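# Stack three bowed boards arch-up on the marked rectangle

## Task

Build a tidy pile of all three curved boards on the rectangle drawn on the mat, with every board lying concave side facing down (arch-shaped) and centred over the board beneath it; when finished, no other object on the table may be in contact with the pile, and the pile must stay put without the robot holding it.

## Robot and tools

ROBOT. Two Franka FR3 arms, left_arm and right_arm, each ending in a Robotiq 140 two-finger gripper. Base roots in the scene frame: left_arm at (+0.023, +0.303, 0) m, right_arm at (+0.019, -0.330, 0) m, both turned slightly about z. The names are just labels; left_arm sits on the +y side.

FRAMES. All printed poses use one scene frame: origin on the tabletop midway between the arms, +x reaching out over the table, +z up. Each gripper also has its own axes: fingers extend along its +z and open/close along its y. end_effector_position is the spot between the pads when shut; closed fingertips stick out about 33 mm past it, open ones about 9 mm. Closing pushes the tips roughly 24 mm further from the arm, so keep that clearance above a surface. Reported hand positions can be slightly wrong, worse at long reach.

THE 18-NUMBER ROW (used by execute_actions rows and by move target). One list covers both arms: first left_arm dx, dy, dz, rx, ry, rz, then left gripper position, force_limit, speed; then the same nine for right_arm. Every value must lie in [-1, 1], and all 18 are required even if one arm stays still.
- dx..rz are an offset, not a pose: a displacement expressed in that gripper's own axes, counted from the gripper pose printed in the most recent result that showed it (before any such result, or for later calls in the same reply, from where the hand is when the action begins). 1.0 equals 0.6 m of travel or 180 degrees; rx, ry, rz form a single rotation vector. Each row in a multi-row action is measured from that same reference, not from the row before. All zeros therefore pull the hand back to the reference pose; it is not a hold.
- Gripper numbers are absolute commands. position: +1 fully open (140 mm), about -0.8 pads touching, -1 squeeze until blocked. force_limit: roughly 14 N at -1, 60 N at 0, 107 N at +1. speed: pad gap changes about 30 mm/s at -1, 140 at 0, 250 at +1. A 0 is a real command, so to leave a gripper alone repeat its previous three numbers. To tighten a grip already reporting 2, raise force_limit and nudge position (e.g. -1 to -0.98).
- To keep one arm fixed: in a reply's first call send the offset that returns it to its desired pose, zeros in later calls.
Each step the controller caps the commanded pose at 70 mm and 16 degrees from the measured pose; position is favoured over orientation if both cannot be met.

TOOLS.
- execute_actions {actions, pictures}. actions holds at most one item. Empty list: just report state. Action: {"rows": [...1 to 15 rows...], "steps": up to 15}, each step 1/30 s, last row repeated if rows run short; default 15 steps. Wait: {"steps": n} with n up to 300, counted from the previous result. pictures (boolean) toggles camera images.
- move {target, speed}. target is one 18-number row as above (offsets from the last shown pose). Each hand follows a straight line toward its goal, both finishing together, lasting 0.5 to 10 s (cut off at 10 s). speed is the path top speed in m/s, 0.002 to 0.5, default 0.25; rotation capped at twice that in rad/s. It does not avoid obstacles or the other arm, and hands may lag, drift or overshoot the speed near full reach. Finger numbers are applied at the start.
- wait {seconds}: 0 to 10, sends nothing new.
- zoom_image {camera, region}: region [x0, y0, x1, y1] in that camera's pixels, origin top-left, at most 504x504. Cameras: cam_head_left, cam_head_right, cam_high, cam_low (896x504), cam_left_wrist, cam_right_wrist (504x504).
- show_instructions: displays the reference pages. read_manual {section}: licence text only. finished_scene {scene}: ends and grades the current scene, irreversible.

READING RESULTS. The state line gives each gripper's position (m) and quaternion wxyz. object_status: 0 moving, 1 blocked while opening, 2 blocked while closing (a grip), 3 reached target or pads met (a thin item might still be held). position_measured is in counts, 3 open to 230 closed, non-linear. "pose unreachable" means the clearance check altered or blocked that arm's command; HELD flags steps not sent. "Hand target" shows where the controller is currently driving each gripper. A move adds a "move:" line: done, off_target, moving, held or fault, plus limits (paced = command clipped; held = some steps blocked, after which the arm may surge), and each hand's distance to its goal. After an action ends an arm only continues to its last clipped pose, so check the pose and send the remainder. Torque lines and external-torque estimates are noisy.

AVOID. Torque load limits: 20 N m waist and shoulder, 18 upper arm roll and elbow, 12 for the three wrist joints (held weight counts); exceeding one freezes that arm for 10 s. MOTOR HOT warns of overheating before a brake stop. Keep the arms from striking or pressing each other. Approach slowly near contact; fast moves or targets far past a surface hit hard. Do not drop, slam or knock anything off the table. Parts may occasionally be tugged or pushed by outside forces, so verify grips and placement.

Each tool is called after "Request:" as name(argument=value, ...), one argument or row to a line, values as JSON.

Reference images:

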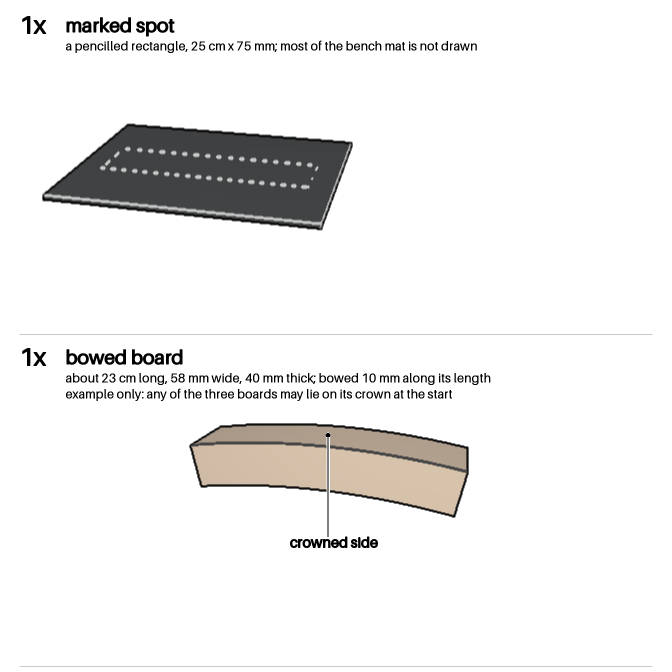

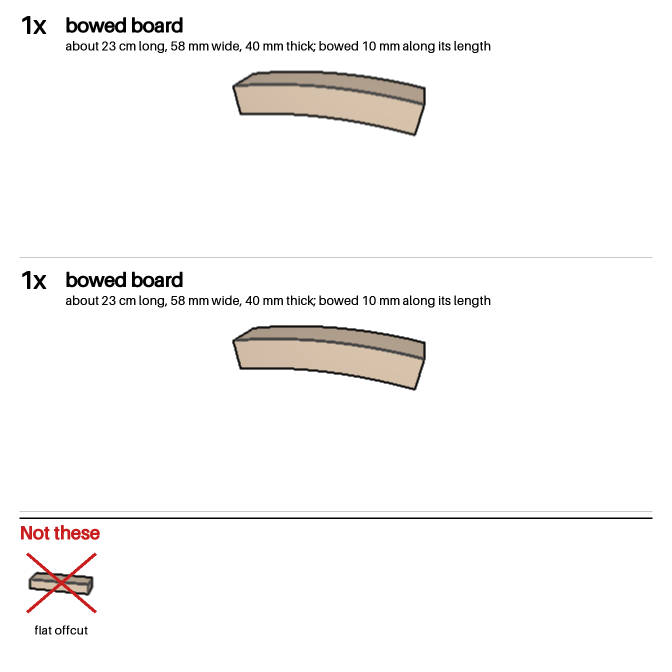

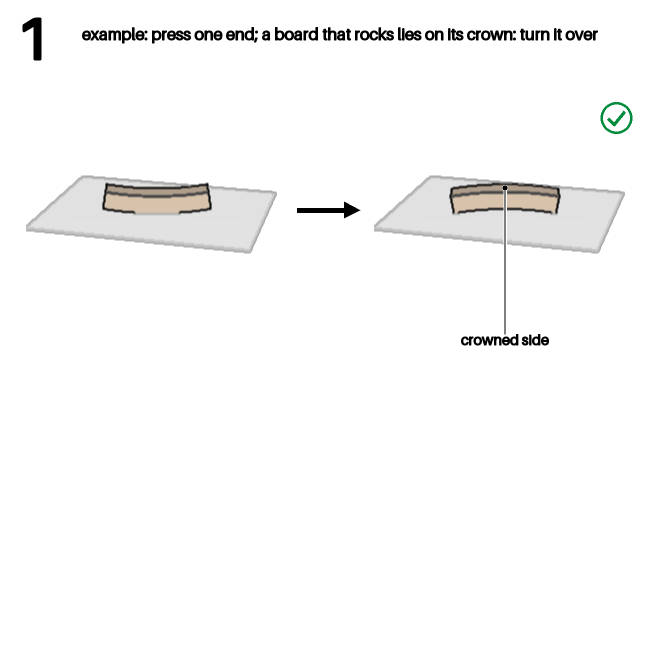

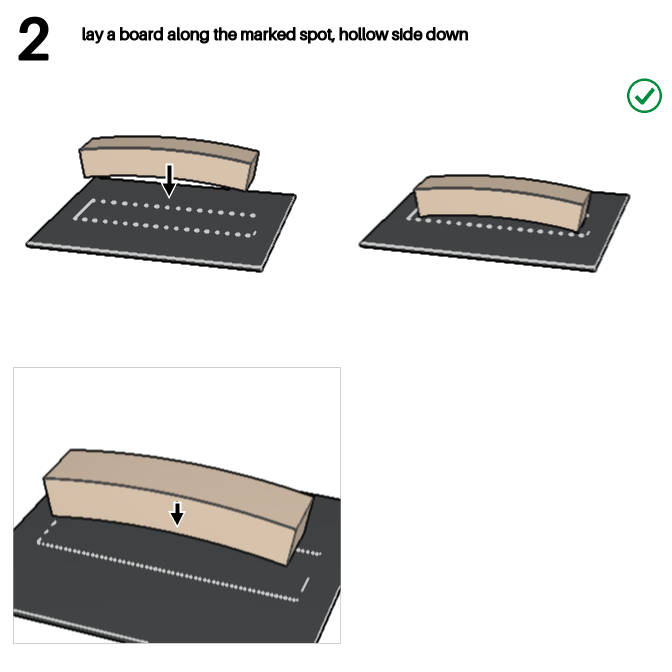

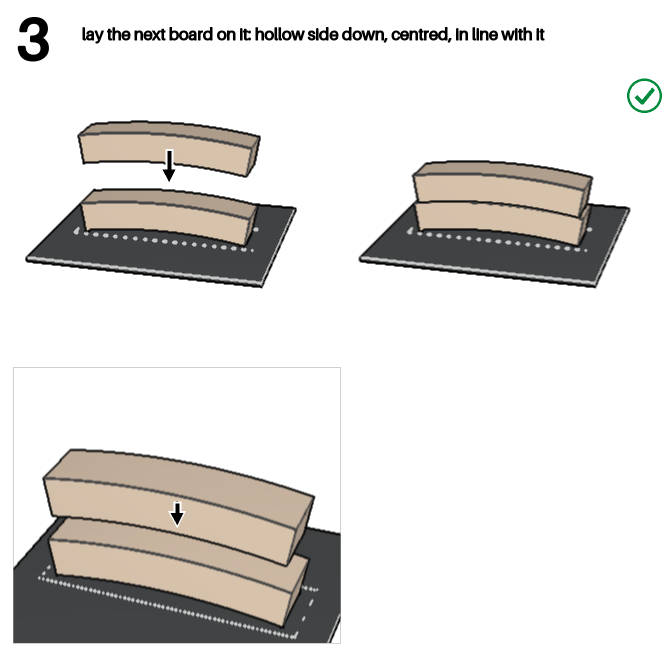

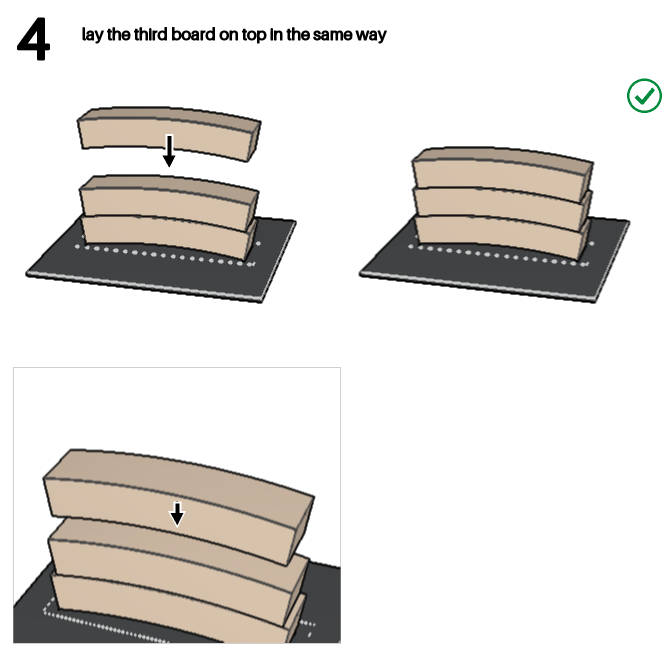

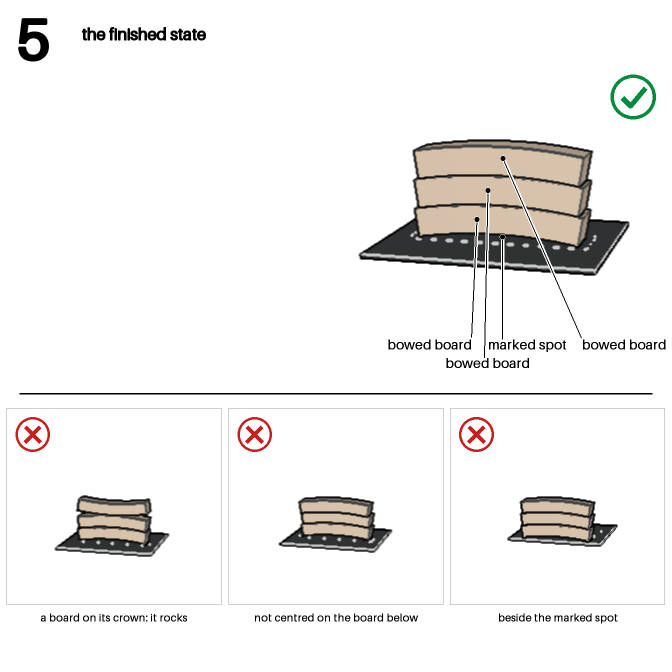

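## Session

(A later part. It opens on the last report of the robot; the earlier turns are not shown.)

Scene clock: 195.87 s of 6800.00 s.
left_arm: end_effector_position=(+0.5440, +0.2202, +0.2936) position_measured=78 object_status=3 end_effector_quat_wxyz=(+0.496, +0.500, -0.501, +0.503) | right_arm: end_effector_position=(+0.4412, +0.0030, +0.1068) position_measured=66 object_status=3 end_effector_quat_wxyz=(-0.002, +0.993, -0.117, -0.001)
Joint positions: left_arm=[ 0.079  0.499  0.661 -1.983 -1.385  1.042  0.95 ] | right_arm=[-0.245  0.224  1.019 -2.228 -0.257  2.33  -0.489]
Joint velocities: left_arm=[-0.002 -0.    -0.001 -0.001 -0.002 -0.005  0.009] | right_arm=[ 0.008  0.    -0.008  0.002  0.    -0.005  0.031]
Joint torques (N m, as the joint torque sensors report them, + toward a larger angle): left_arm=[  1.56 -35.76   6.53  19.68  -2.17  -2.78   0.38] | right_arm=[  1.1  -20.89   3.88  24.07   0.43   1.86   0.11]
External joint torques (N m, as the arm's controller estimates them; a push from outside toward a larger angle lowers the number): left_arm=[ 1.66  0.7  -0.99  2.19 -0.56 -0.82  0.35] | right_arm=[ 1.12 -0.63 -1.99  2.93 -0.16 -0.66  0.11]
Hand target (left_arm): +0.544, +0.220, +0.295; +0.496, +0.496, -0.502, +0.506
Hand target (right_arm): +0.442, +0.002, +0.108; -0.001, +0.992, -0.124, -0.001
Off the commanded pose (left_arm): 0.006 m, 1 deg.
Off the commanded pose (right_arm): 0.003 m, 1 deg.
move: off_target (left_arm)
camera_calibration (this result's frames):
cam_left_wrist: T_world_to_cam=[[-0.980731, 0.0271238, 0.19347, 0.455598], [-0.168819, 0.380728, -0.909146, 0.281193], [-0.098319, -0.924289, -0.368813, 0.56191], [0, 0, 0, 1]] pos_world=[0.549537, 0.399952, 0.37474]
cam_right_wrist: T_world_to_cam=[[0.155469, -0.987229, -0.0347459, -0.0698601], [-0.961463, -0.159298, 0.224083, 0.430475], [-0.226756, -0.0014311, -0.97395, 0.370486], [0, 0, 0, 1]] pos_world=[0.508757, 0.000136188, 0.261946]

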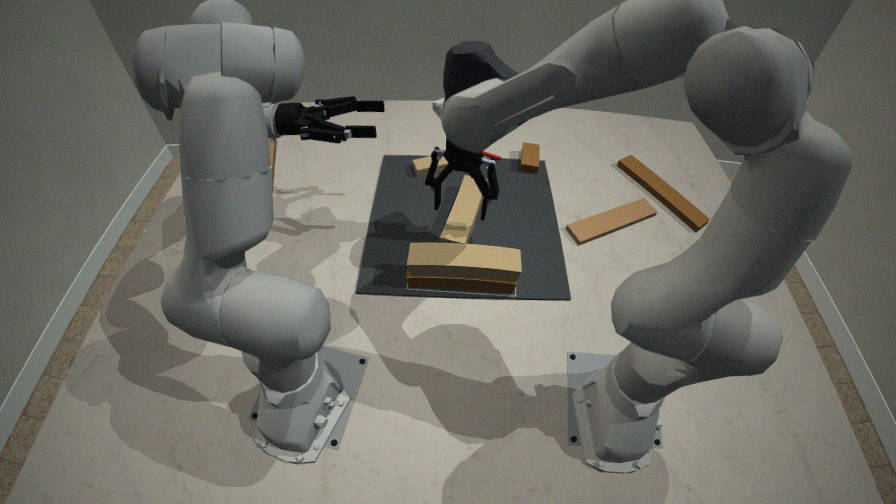

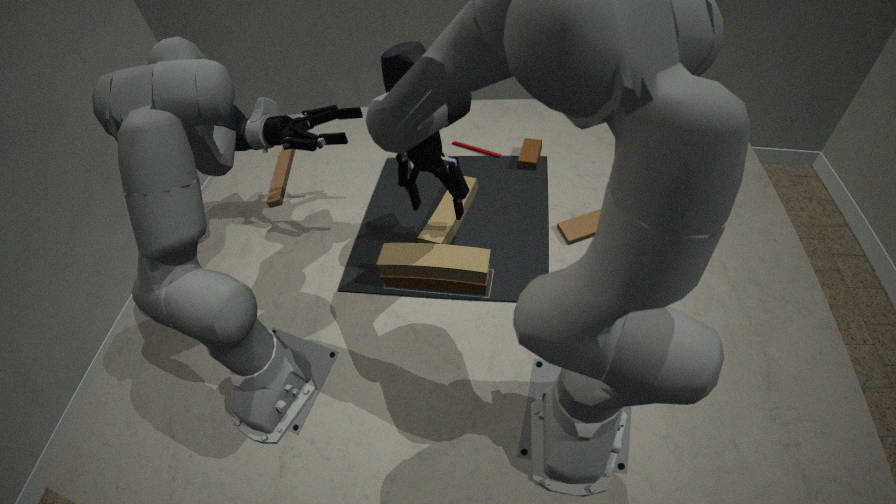

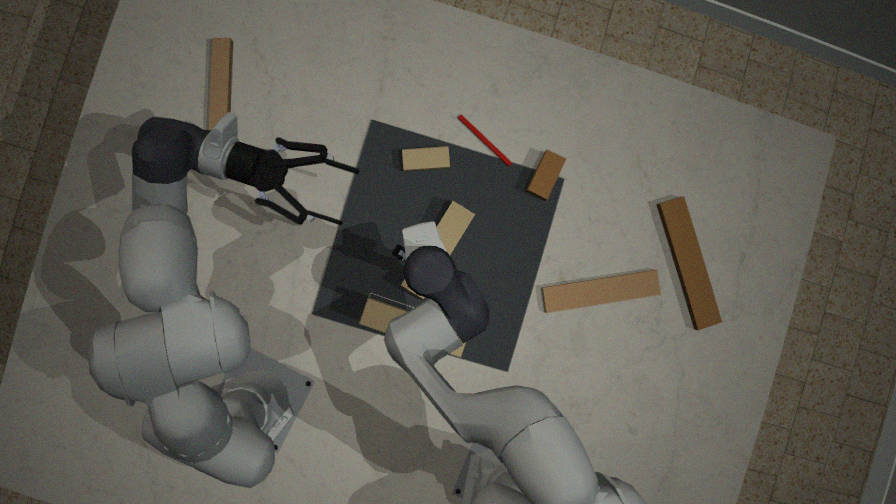

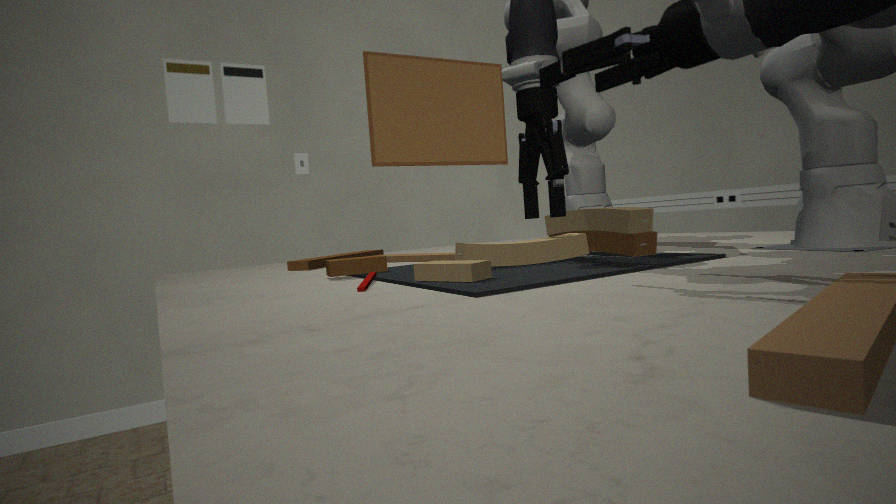

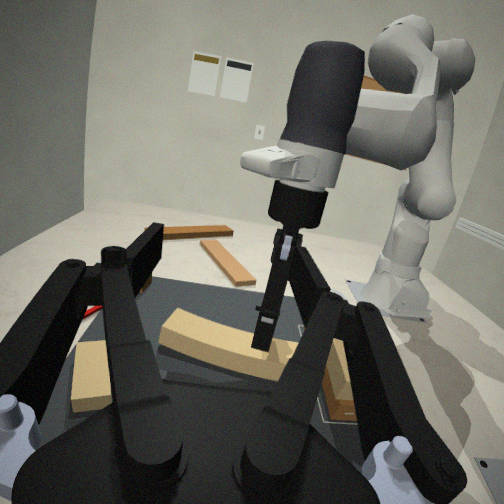

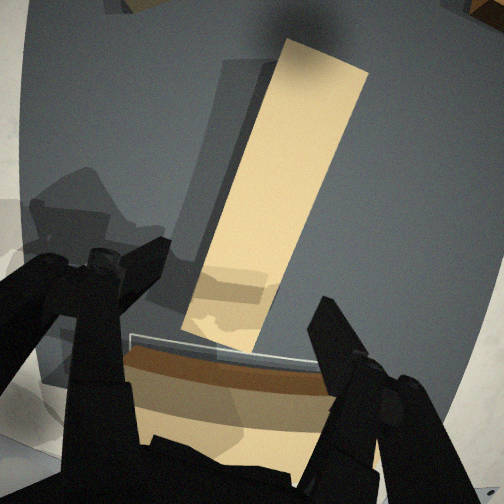

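Request:
move(
  target=[0,0,0,0,0,0,0.4,0.5,0,-0.012,0,0.111,0,0,0.008,0.5,0.8,0],
  speed=0.1,
)

Request:
execute_actions(
  actions=[
    {"rows":[[0,0,0,0,0,0,0.4,0.5,0,0,0,0,0,0,0,-1,0.8,0]],"steps":15},
  ],
  pictures=false,
)

Request:
move(
  target=[0,0,0,0,0,0,0.4,0.5,0,0.04,0,-0.25,0,0,0,-1,0.8,0],
)

Request:
move(
  target=[-0.012,0.01,0.28,0,0,0.015,0.4,0.5,0,0.125,0.058,-0.26,0.33,-0.425,0.33,-1,0.8,0],
  speed=0.3,
)

Scene clock: 207.97 s of 6800.00 s.
left_arm: end_effector_position=(+0.5439, +0.2202, +0.2939) position_measured=78 object_status=3 end_effector_quat_wxyz=(+0.496, +0.499, -0.502, +0.504) | right_arm: end_effector_position=(+0.4328, +0.0058, +0.0418) position_measured=66 object_status=3 end_effector_quat_wxyz=(-0.002, +0.992, -0.124, -0.004)
Joint positions: left_arm=[ 0.079  0.499  0.661 -1.982 -1.385  1.041  0.953] | right_arm=[-0.102  0.36   0.865 -2.264 -0.422  2.456 -0.353]
Joint velocities: left_arm=[-0.002  0.002  0.     0.001 -0.     0.001 -0.001] | right_arm=[ 0.01  -0.001 -0.01   0.001 -0.     0.011  0.029]
Joint torques (N m, as the joint torque sensors report them, + toward a larger angle): left_arm=[  0.02 -36.53   7.94  18.74  -1.66  -1.94  -0.05] | right_arm=[  1.03 -26.97   6.18  18.84   0.     2.69   0.27]
External joint torques (N m, as the arm's controller estimates them; a push from outside toward a larger angle lowers the number): left_arm=[ 0.12 -0.23  0.46  1.29 -0.06  0.01 -0.08] | right_arm=[ 1.05 -0.91 -2.21  0.09 -0.51  0.17  0.27]
Hand target (left_arm): +0.544, +0.220, +0.294; +0.496, +0.500, -0.501, +0.503
Hand target (right_arm): +0.434, +0.006, +0.042; -0.003, +0.992, -0.129, -0.002
Off the commanded pose (left_arm): 0.000 m, 0 deg.
Off the commanded pose (right_arm): 0.002 m, 1 deg.
After step 90, 7.87 s passed at rest.
move: done
camera_calibration (this result's frames):
cam_left_wrist: T_world_to_cam=[[-0.98134, 0.0277865, 0.190264, 0.456575], [-0.165662, 0.38015, -0.909968, 0.280133], [-0.0976137, -0.924507, -0.368453, 0.561497], [0, 0, 0, 1]] pos_world=[0.549272, 0.399929, 0.374928]
cam_right_wrist: T_world_to_cam=[[0.142068, -0.989132, -0.0378852, -0.062091], [-0.962401, -0.146978, 0.228432, 0.437587], [-0.231518, 0.00400782, -0.972822, 0.30725], [0, 0, 0, 1]] pos_world=[0.50109, 0.00166824, 0.196589]

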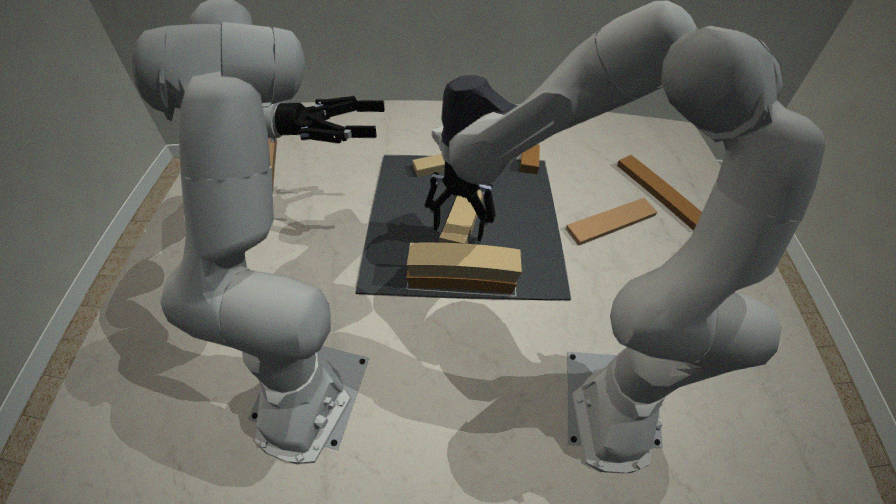

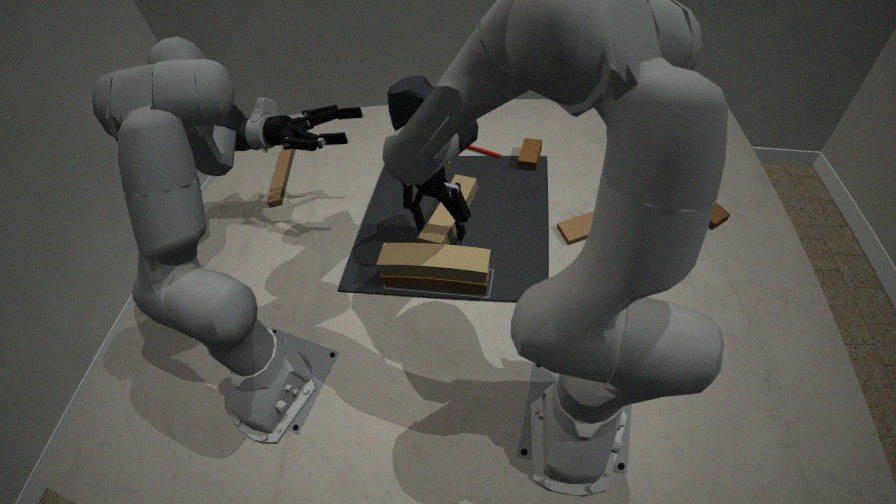

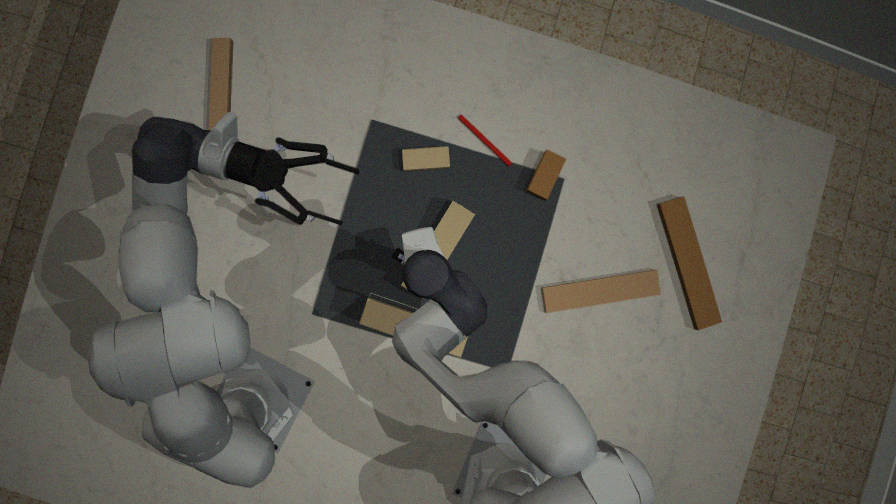

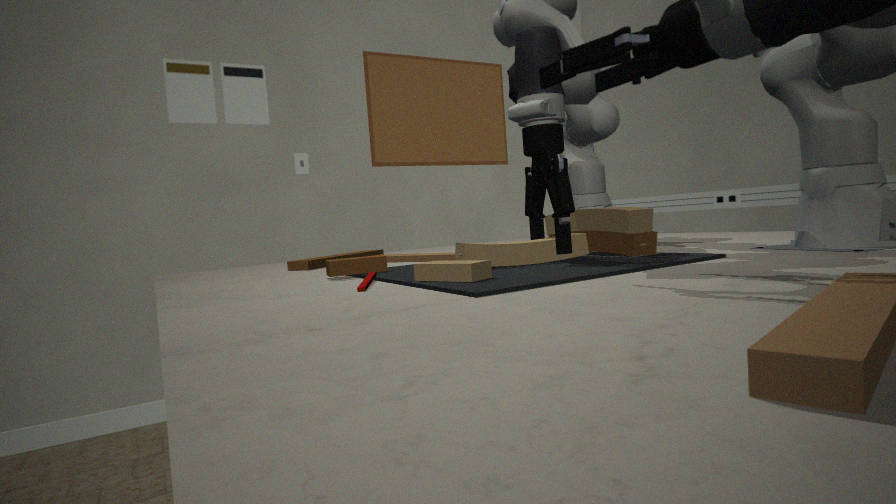

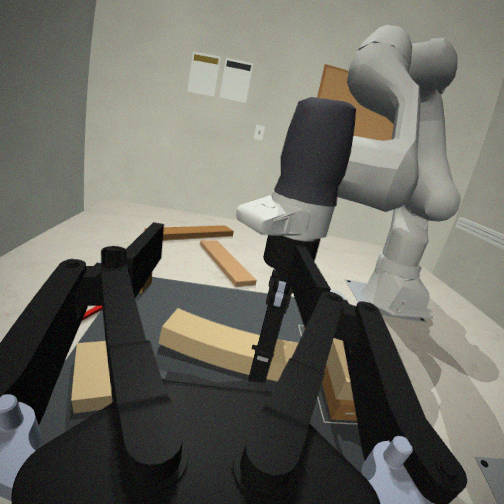

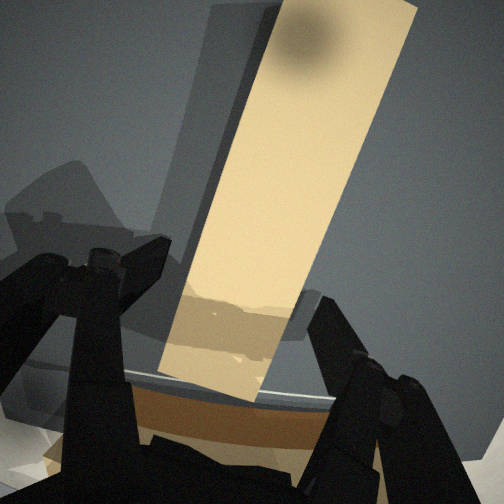

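Scene clock: 208.47 s of 6800.00 s.
left_arm: end_effector_position=(+0.5439, +0.2202, +0.2939) position_measured=78 object_status=3 end_effector_quat_wxyz=(+0.496, +0.499, -0.502, +0.504) | right_arm: end_effector_position=(+0.4330, +0.0062, +0.0422) position_measured=142 object_status=0 end_effector_quat_wxyz=(-0.003, +0.992, -0.124, -0.004)
Joint positions: left_arm=[ 0.079  0.499  0.661 -1.982 -1.385  1.041  0.953] | right_arm=[-0.102  0.359  0.866 -2.264 -0.422  2.457 -0.353]
Joint velocities: left_arm=[-0.     0.     0.    -0.     0.001 -0.     0.001] | right_arm=[-0.    -0.002 -0.001 -0.    -0.001  0.     0.001]
Joint torques (N m, as the joint torque sensors report them, + toward a larger angle): left_arm=[  0.26 -36.58   7.34  18.54  -1.64  -2.04   0.09] | right_arm=[ -0.17 -25.5    8.17  19.65   0.56   2.24   0.03]
External joint torques (N m, as the arm's controller estimates them; a push from outside toward a larger angle lowers the number): left_arm=[ 0.2  -0.12 -0.3   1.05 -0.04 -0.09  0.06] | right_arm=[-0.04  0.45 -0.08  0.92  0.05 -0.27  0.03]
Hand target (left_arm): +0.544, +0.220, +0.294; +0.496, +0.499, -0.502, +0.504
Hand target (right_arm): +0.433, +0.006, +0.042; -0.002, +0.992, -0.124, -0.004
Off the commanded pose (left_arm): 0.000 m, 0 deg.
Off the commanded pose (right_arm): 0.001 m, 0 deg.
Steps of this call (steps 1 to 15: all 15 steps of this action). Readings (end_effector_position | what the end effector reports):
1: left_arm (+0.5439, +0.2202, +0.2939) | right_arm (+0.4328, +0.0058, +0.0418) | left_arm position_measured=78 object_status=3 | right_arm position_measured=66 object_status=0
2: left_arm (+0.5439, +0.2202, +0.2939) | right_arm (+0.4328, +0.0058, +0.0418) | left_arm position_measured=78 object_status=3 | right_arm position_measured=72 object_status=0
4: left_arm (+0.5439, +0.2202, +0.2939) | right_arm (+0.4328, +0.0058, +0.0418) | left_arm position_measured=78 object_status=3 | right_arm position_measured=87 object_status=0
8: left_arm (+0.5439, +0.2202, +0.2939) | right_arm (+0.4328, +0.0058, +0.0418) | left_arm position_measured=78 object_status=3 | right_arm position_measured=117 object_status=0
15: the state above

Scene clock: 210.20 s of 6800.00 s.
left_arm: end_effector_position=(+0.5439, +0.2202, +0.2939) position_measured=78 object_status=3 end_effector_quat_wxyz=(+0.496, +0.499, -0.502, +0.504) | right_arm: end_effector_position=(+0.4564, -0.0029, +0.1859) position_measured=142 object_status=2 end_effector_quat_wxyz=(+0.001, +0.991, -0.130, -0.006)
Joint positions: left_arm=[ 0.079  0.499  0.661 -1.982 -1.385  1.041  0.953] | right_arm=[-0.285  0.075  1.033 -2.108 -0.069  2.135 -0.62 ]
Joint velocities: left_arm=[ 0.001 -0.     0.     0.     0.002  0.     0.001] | right_arm=[-0.001 -0.    -0.     0.001  0.003 -0.003 -0.033]
Joint torques (N m, as the joint torque sensors report them, + toward a larger angle): left_arm=[  0.12 -36.53   7.75  18.51  -1.63  -2.1    0.12] | right_arm=[ -0.77 -20.36   3.41  26.94   1.36   2.41  -0.19]
External joint torques (N m, as the arm's controller estimates them; a push from outside toward a larger angle lowers the number): left_arm=[ 0.06 -0.03  0.1   1.01 -0.03 -0.15  0.09] | right_arm=[-0.78 -3.06  1.36  3.61  0.66 -0.08 -0.19]
Hand target (left_arm): +0.544, +0.220, +0.294; +0.496, +0.499, -0.502, +0.504
Hand target (right_arm): +0.458, -0.002, +0.189; +0.000, +0.992, -0.124, -0.003
Off the commanded pose (left_arm): 0.000 m, 0 deg.
Off the commanded pose (right_arm): 0.007 m, 1 deg.
move: off_target (right_arm)
camera_calibration (this result's frames):
cam_left_wrist: T_world_to_cam=[[-0.98134, 0.0277868, 0.190263, 0.456575], [-0.165662, 0.38015, -0.909968, 0.280133], [-0.0976138, -0.924507, -0.368453, 0.561497], [0, 0, 0, 1]] pos_world=[0.549272, 0.399929, 0.374928]
cam_right_wrist: T_world_to_cam=[[0.128674, -0.991199, -0.0311164, -0.0637538], [-0.963231, -0.132382, 0.233797, 0.425475], [-0.235858, -0.000111154, -0.971787, 0.454706], [0, 0, 0, 1]] pos_world=[0.52528, -0.00681674, 0.340419]

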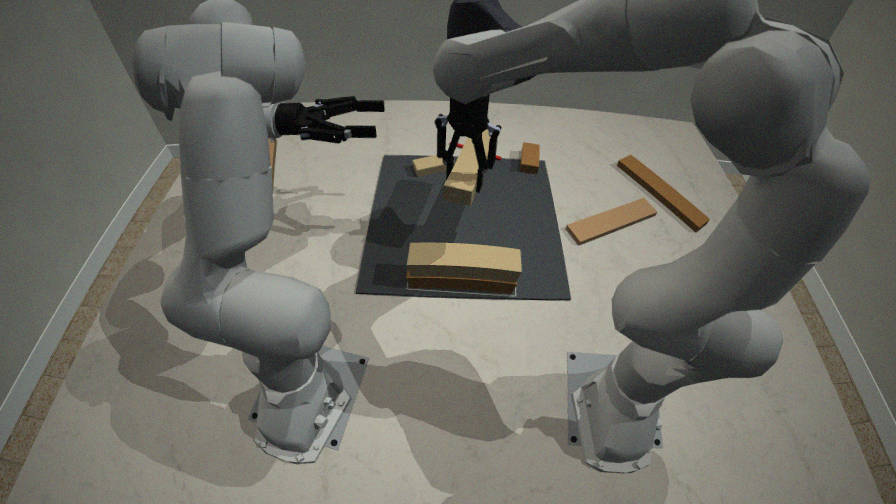

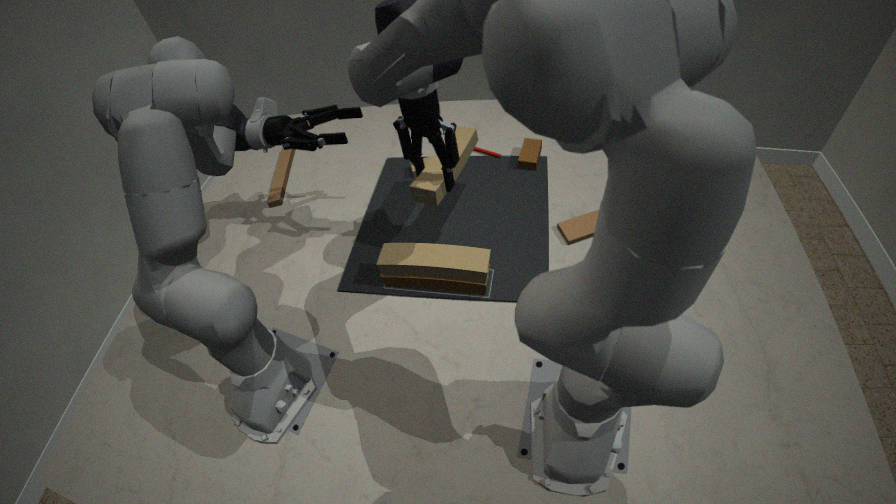

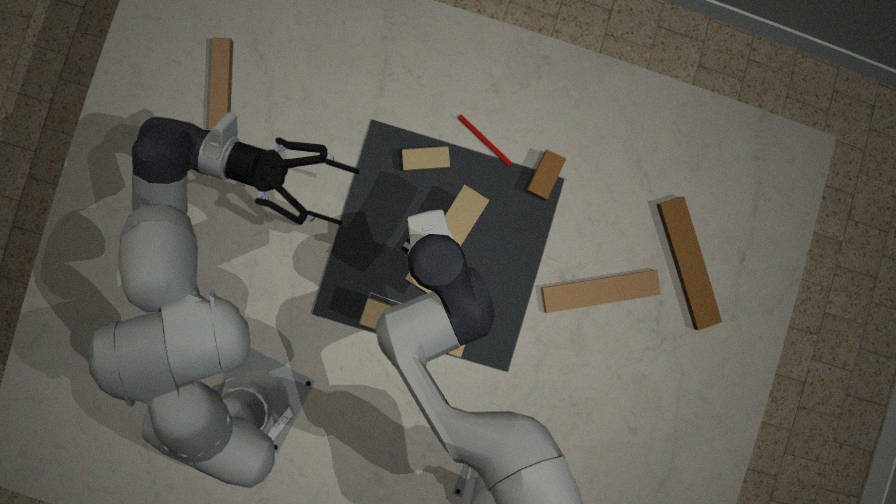

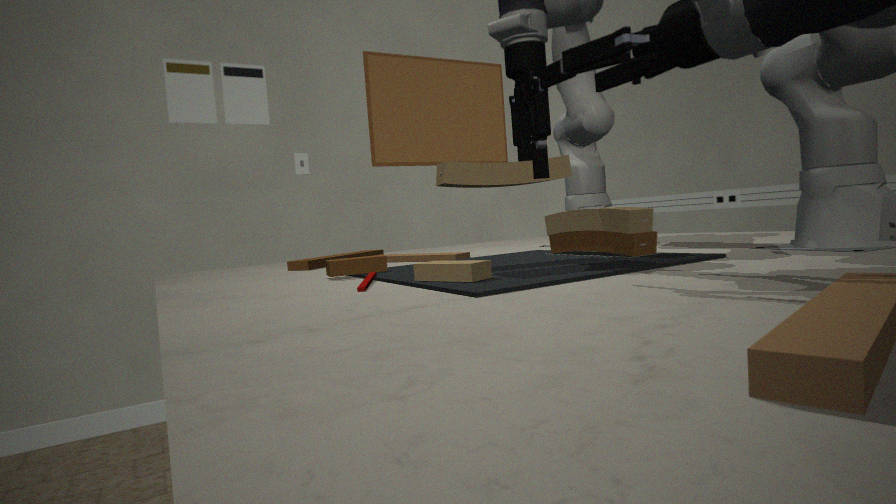

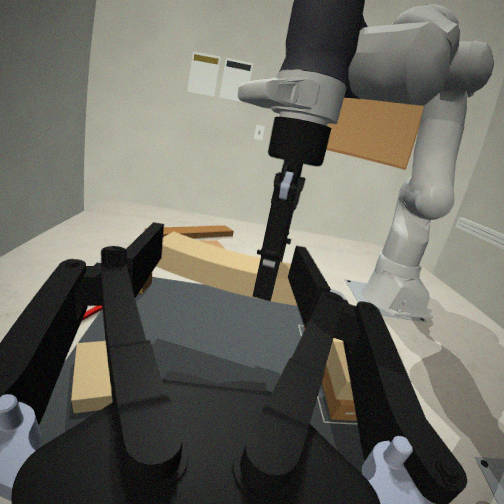

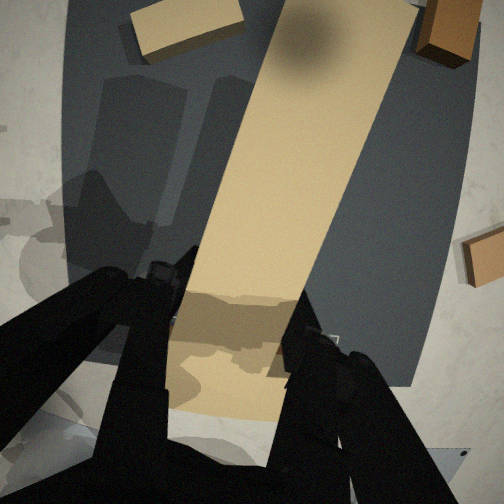

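Scene clock: 214.10 s of 6800.00 s.
left_arm: end_effector_position=(+0.5378, +0.0536, +0.2862) position_measured=78 object_status=3 end_effector_quat_wxyz=(+0.487, +0.488, -0.510, +0.514) | right_arm: end_effector_position=(+0.5225, -0.0558, +0.3365) position_measured=142 object_status=2 end_effector_quat_wxyz=(+0.507, -0.484, +0.513, +0.495)
Joint positions: left_arm=[-0.218  0.344  0.596 -2.206 -1.564  1.324  0.987] | right_arm=[-0.959  0.218  0.996 -2.304  1.431  1.686 -0.824]
Joint velocities: left_arm=[-0.001  0.001 -0.001 -0.002 -0.002  0.004  0.   ] | right_arm=[-0.003 -0.001  0.    -0.001  0.01  -0.006  0.004]
Joint torques (N m, as the joint torque sensors report them, + toward a larger angle): left_arm=[ -1.16 -33.66   4.56  17.67  -2.13  -1.52   0.42] | right_arm=[ -1.51 -20.6    7.56  21.23   2.91  -3.5    0.1 ]
External joint torques (N m, as the arm's controller estimates them; a push from outside toward a larger angle lowers the number): left_arm=[-1.01 -1.09 -0.02  0.19 -0.58  0.46  0.39] | right_arm=[-1.47 -1.64  1.94  1.03  1.59 -1.68  0.13]
Hand target (left_arm): +0.538, +0.052, +0.286; +0.485, +0.487, -0.511, +0.516
Hand target (right_arm): +0.522, -0.054, +0.341; +0.508, -0.481, +0.511, +0.500
Off the commanded pose (left_arm): 0.002 m, 1 deg.
Off the commanded pose (right_arm): 0.005 m, 1 deg.
move: off_target (right_arm)
camera_calibration (this result's frames):
cam_left_wrist: T_world_to_cam=[[-0.987854, 0.0285144, 0.152745, 0.470853], [-0.130969, 0.37618, -0.917244, 0.319065], [-0.0836143, -0.926108, -0.367877, 0.396458], [0, 0, 0, 1]] pos_world=[0.540071, 0.233711, 0.366588]
cam_right_wrist: T_world_to_cam=[[-0.92876, 0.0702244, -0.363969, 0.603804], [-0.370446, -0.21087, 0.904601, -0.0928447], [-0.0132252, 0.974988, 0.221862, 0.153085], [0, 0, 0, 1]] pos_world=[0.528419, -0.211236, 0.26979]

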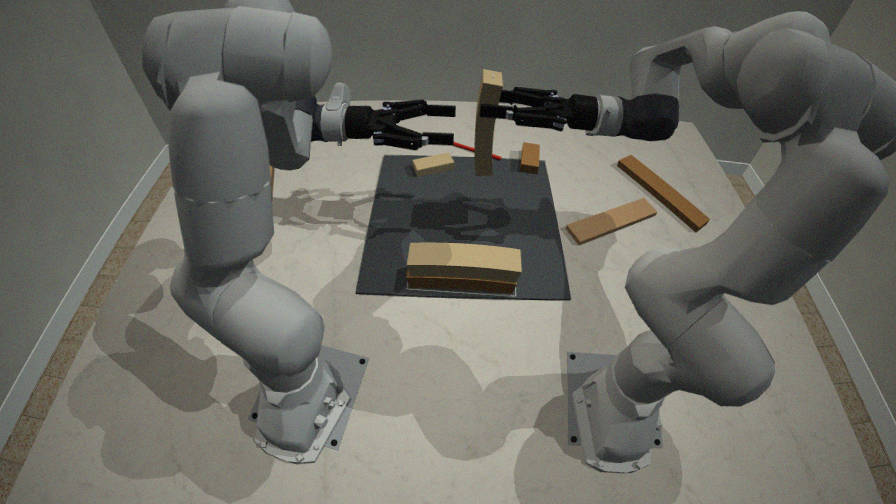

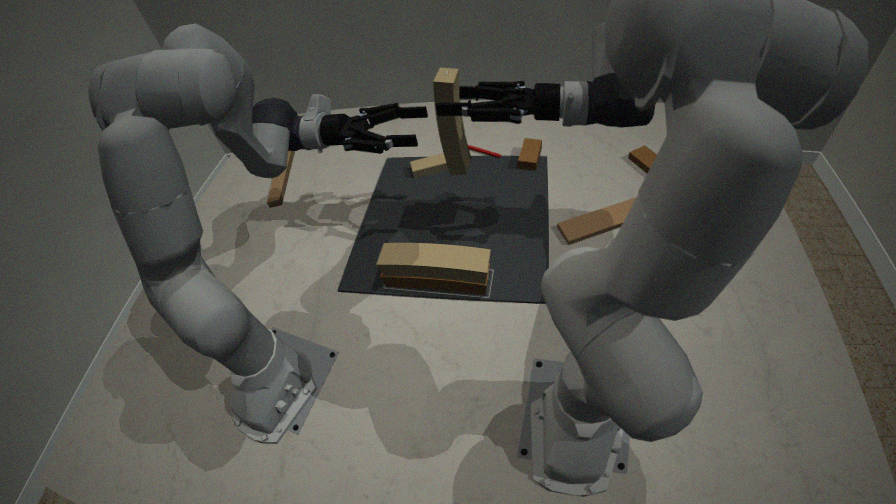

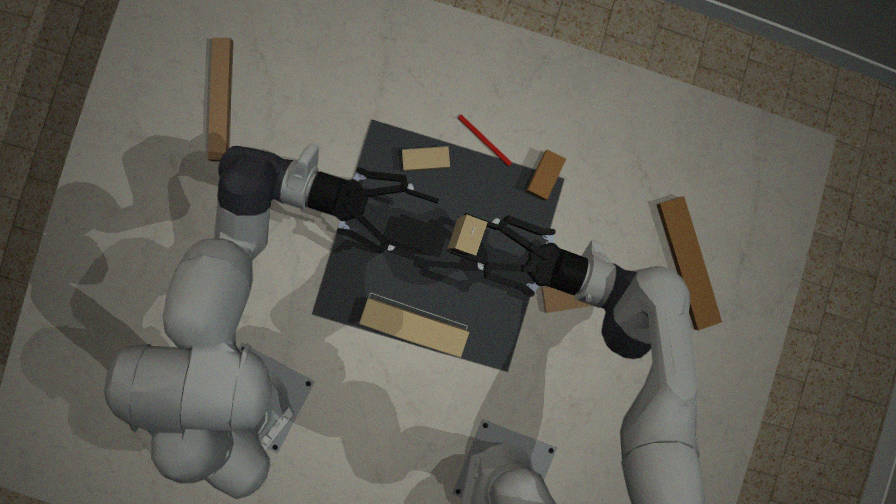

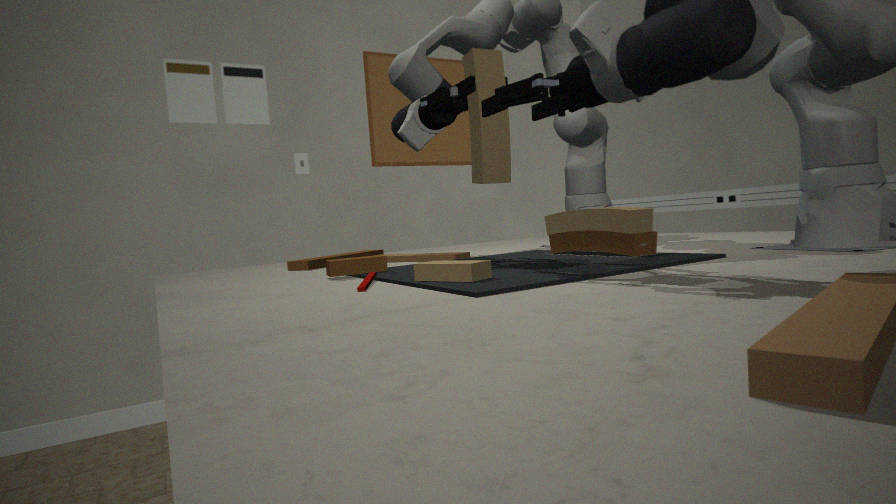

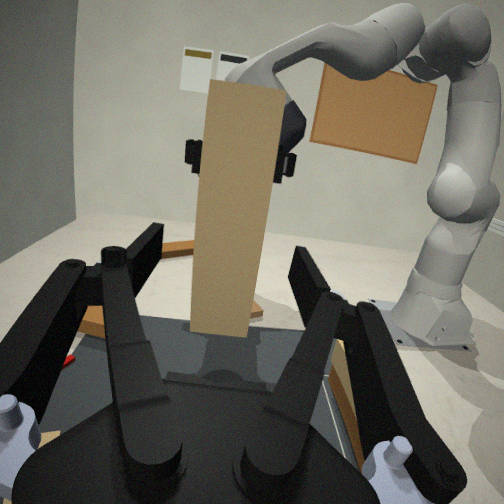

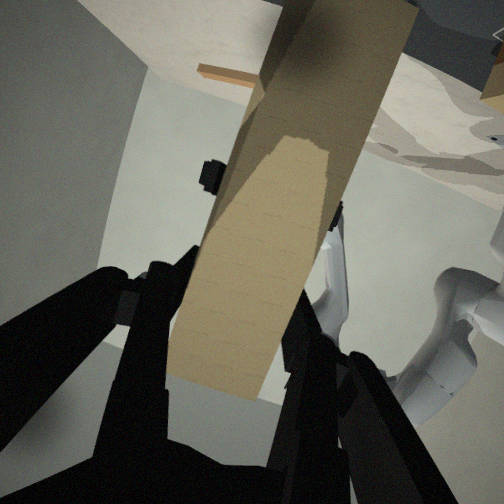

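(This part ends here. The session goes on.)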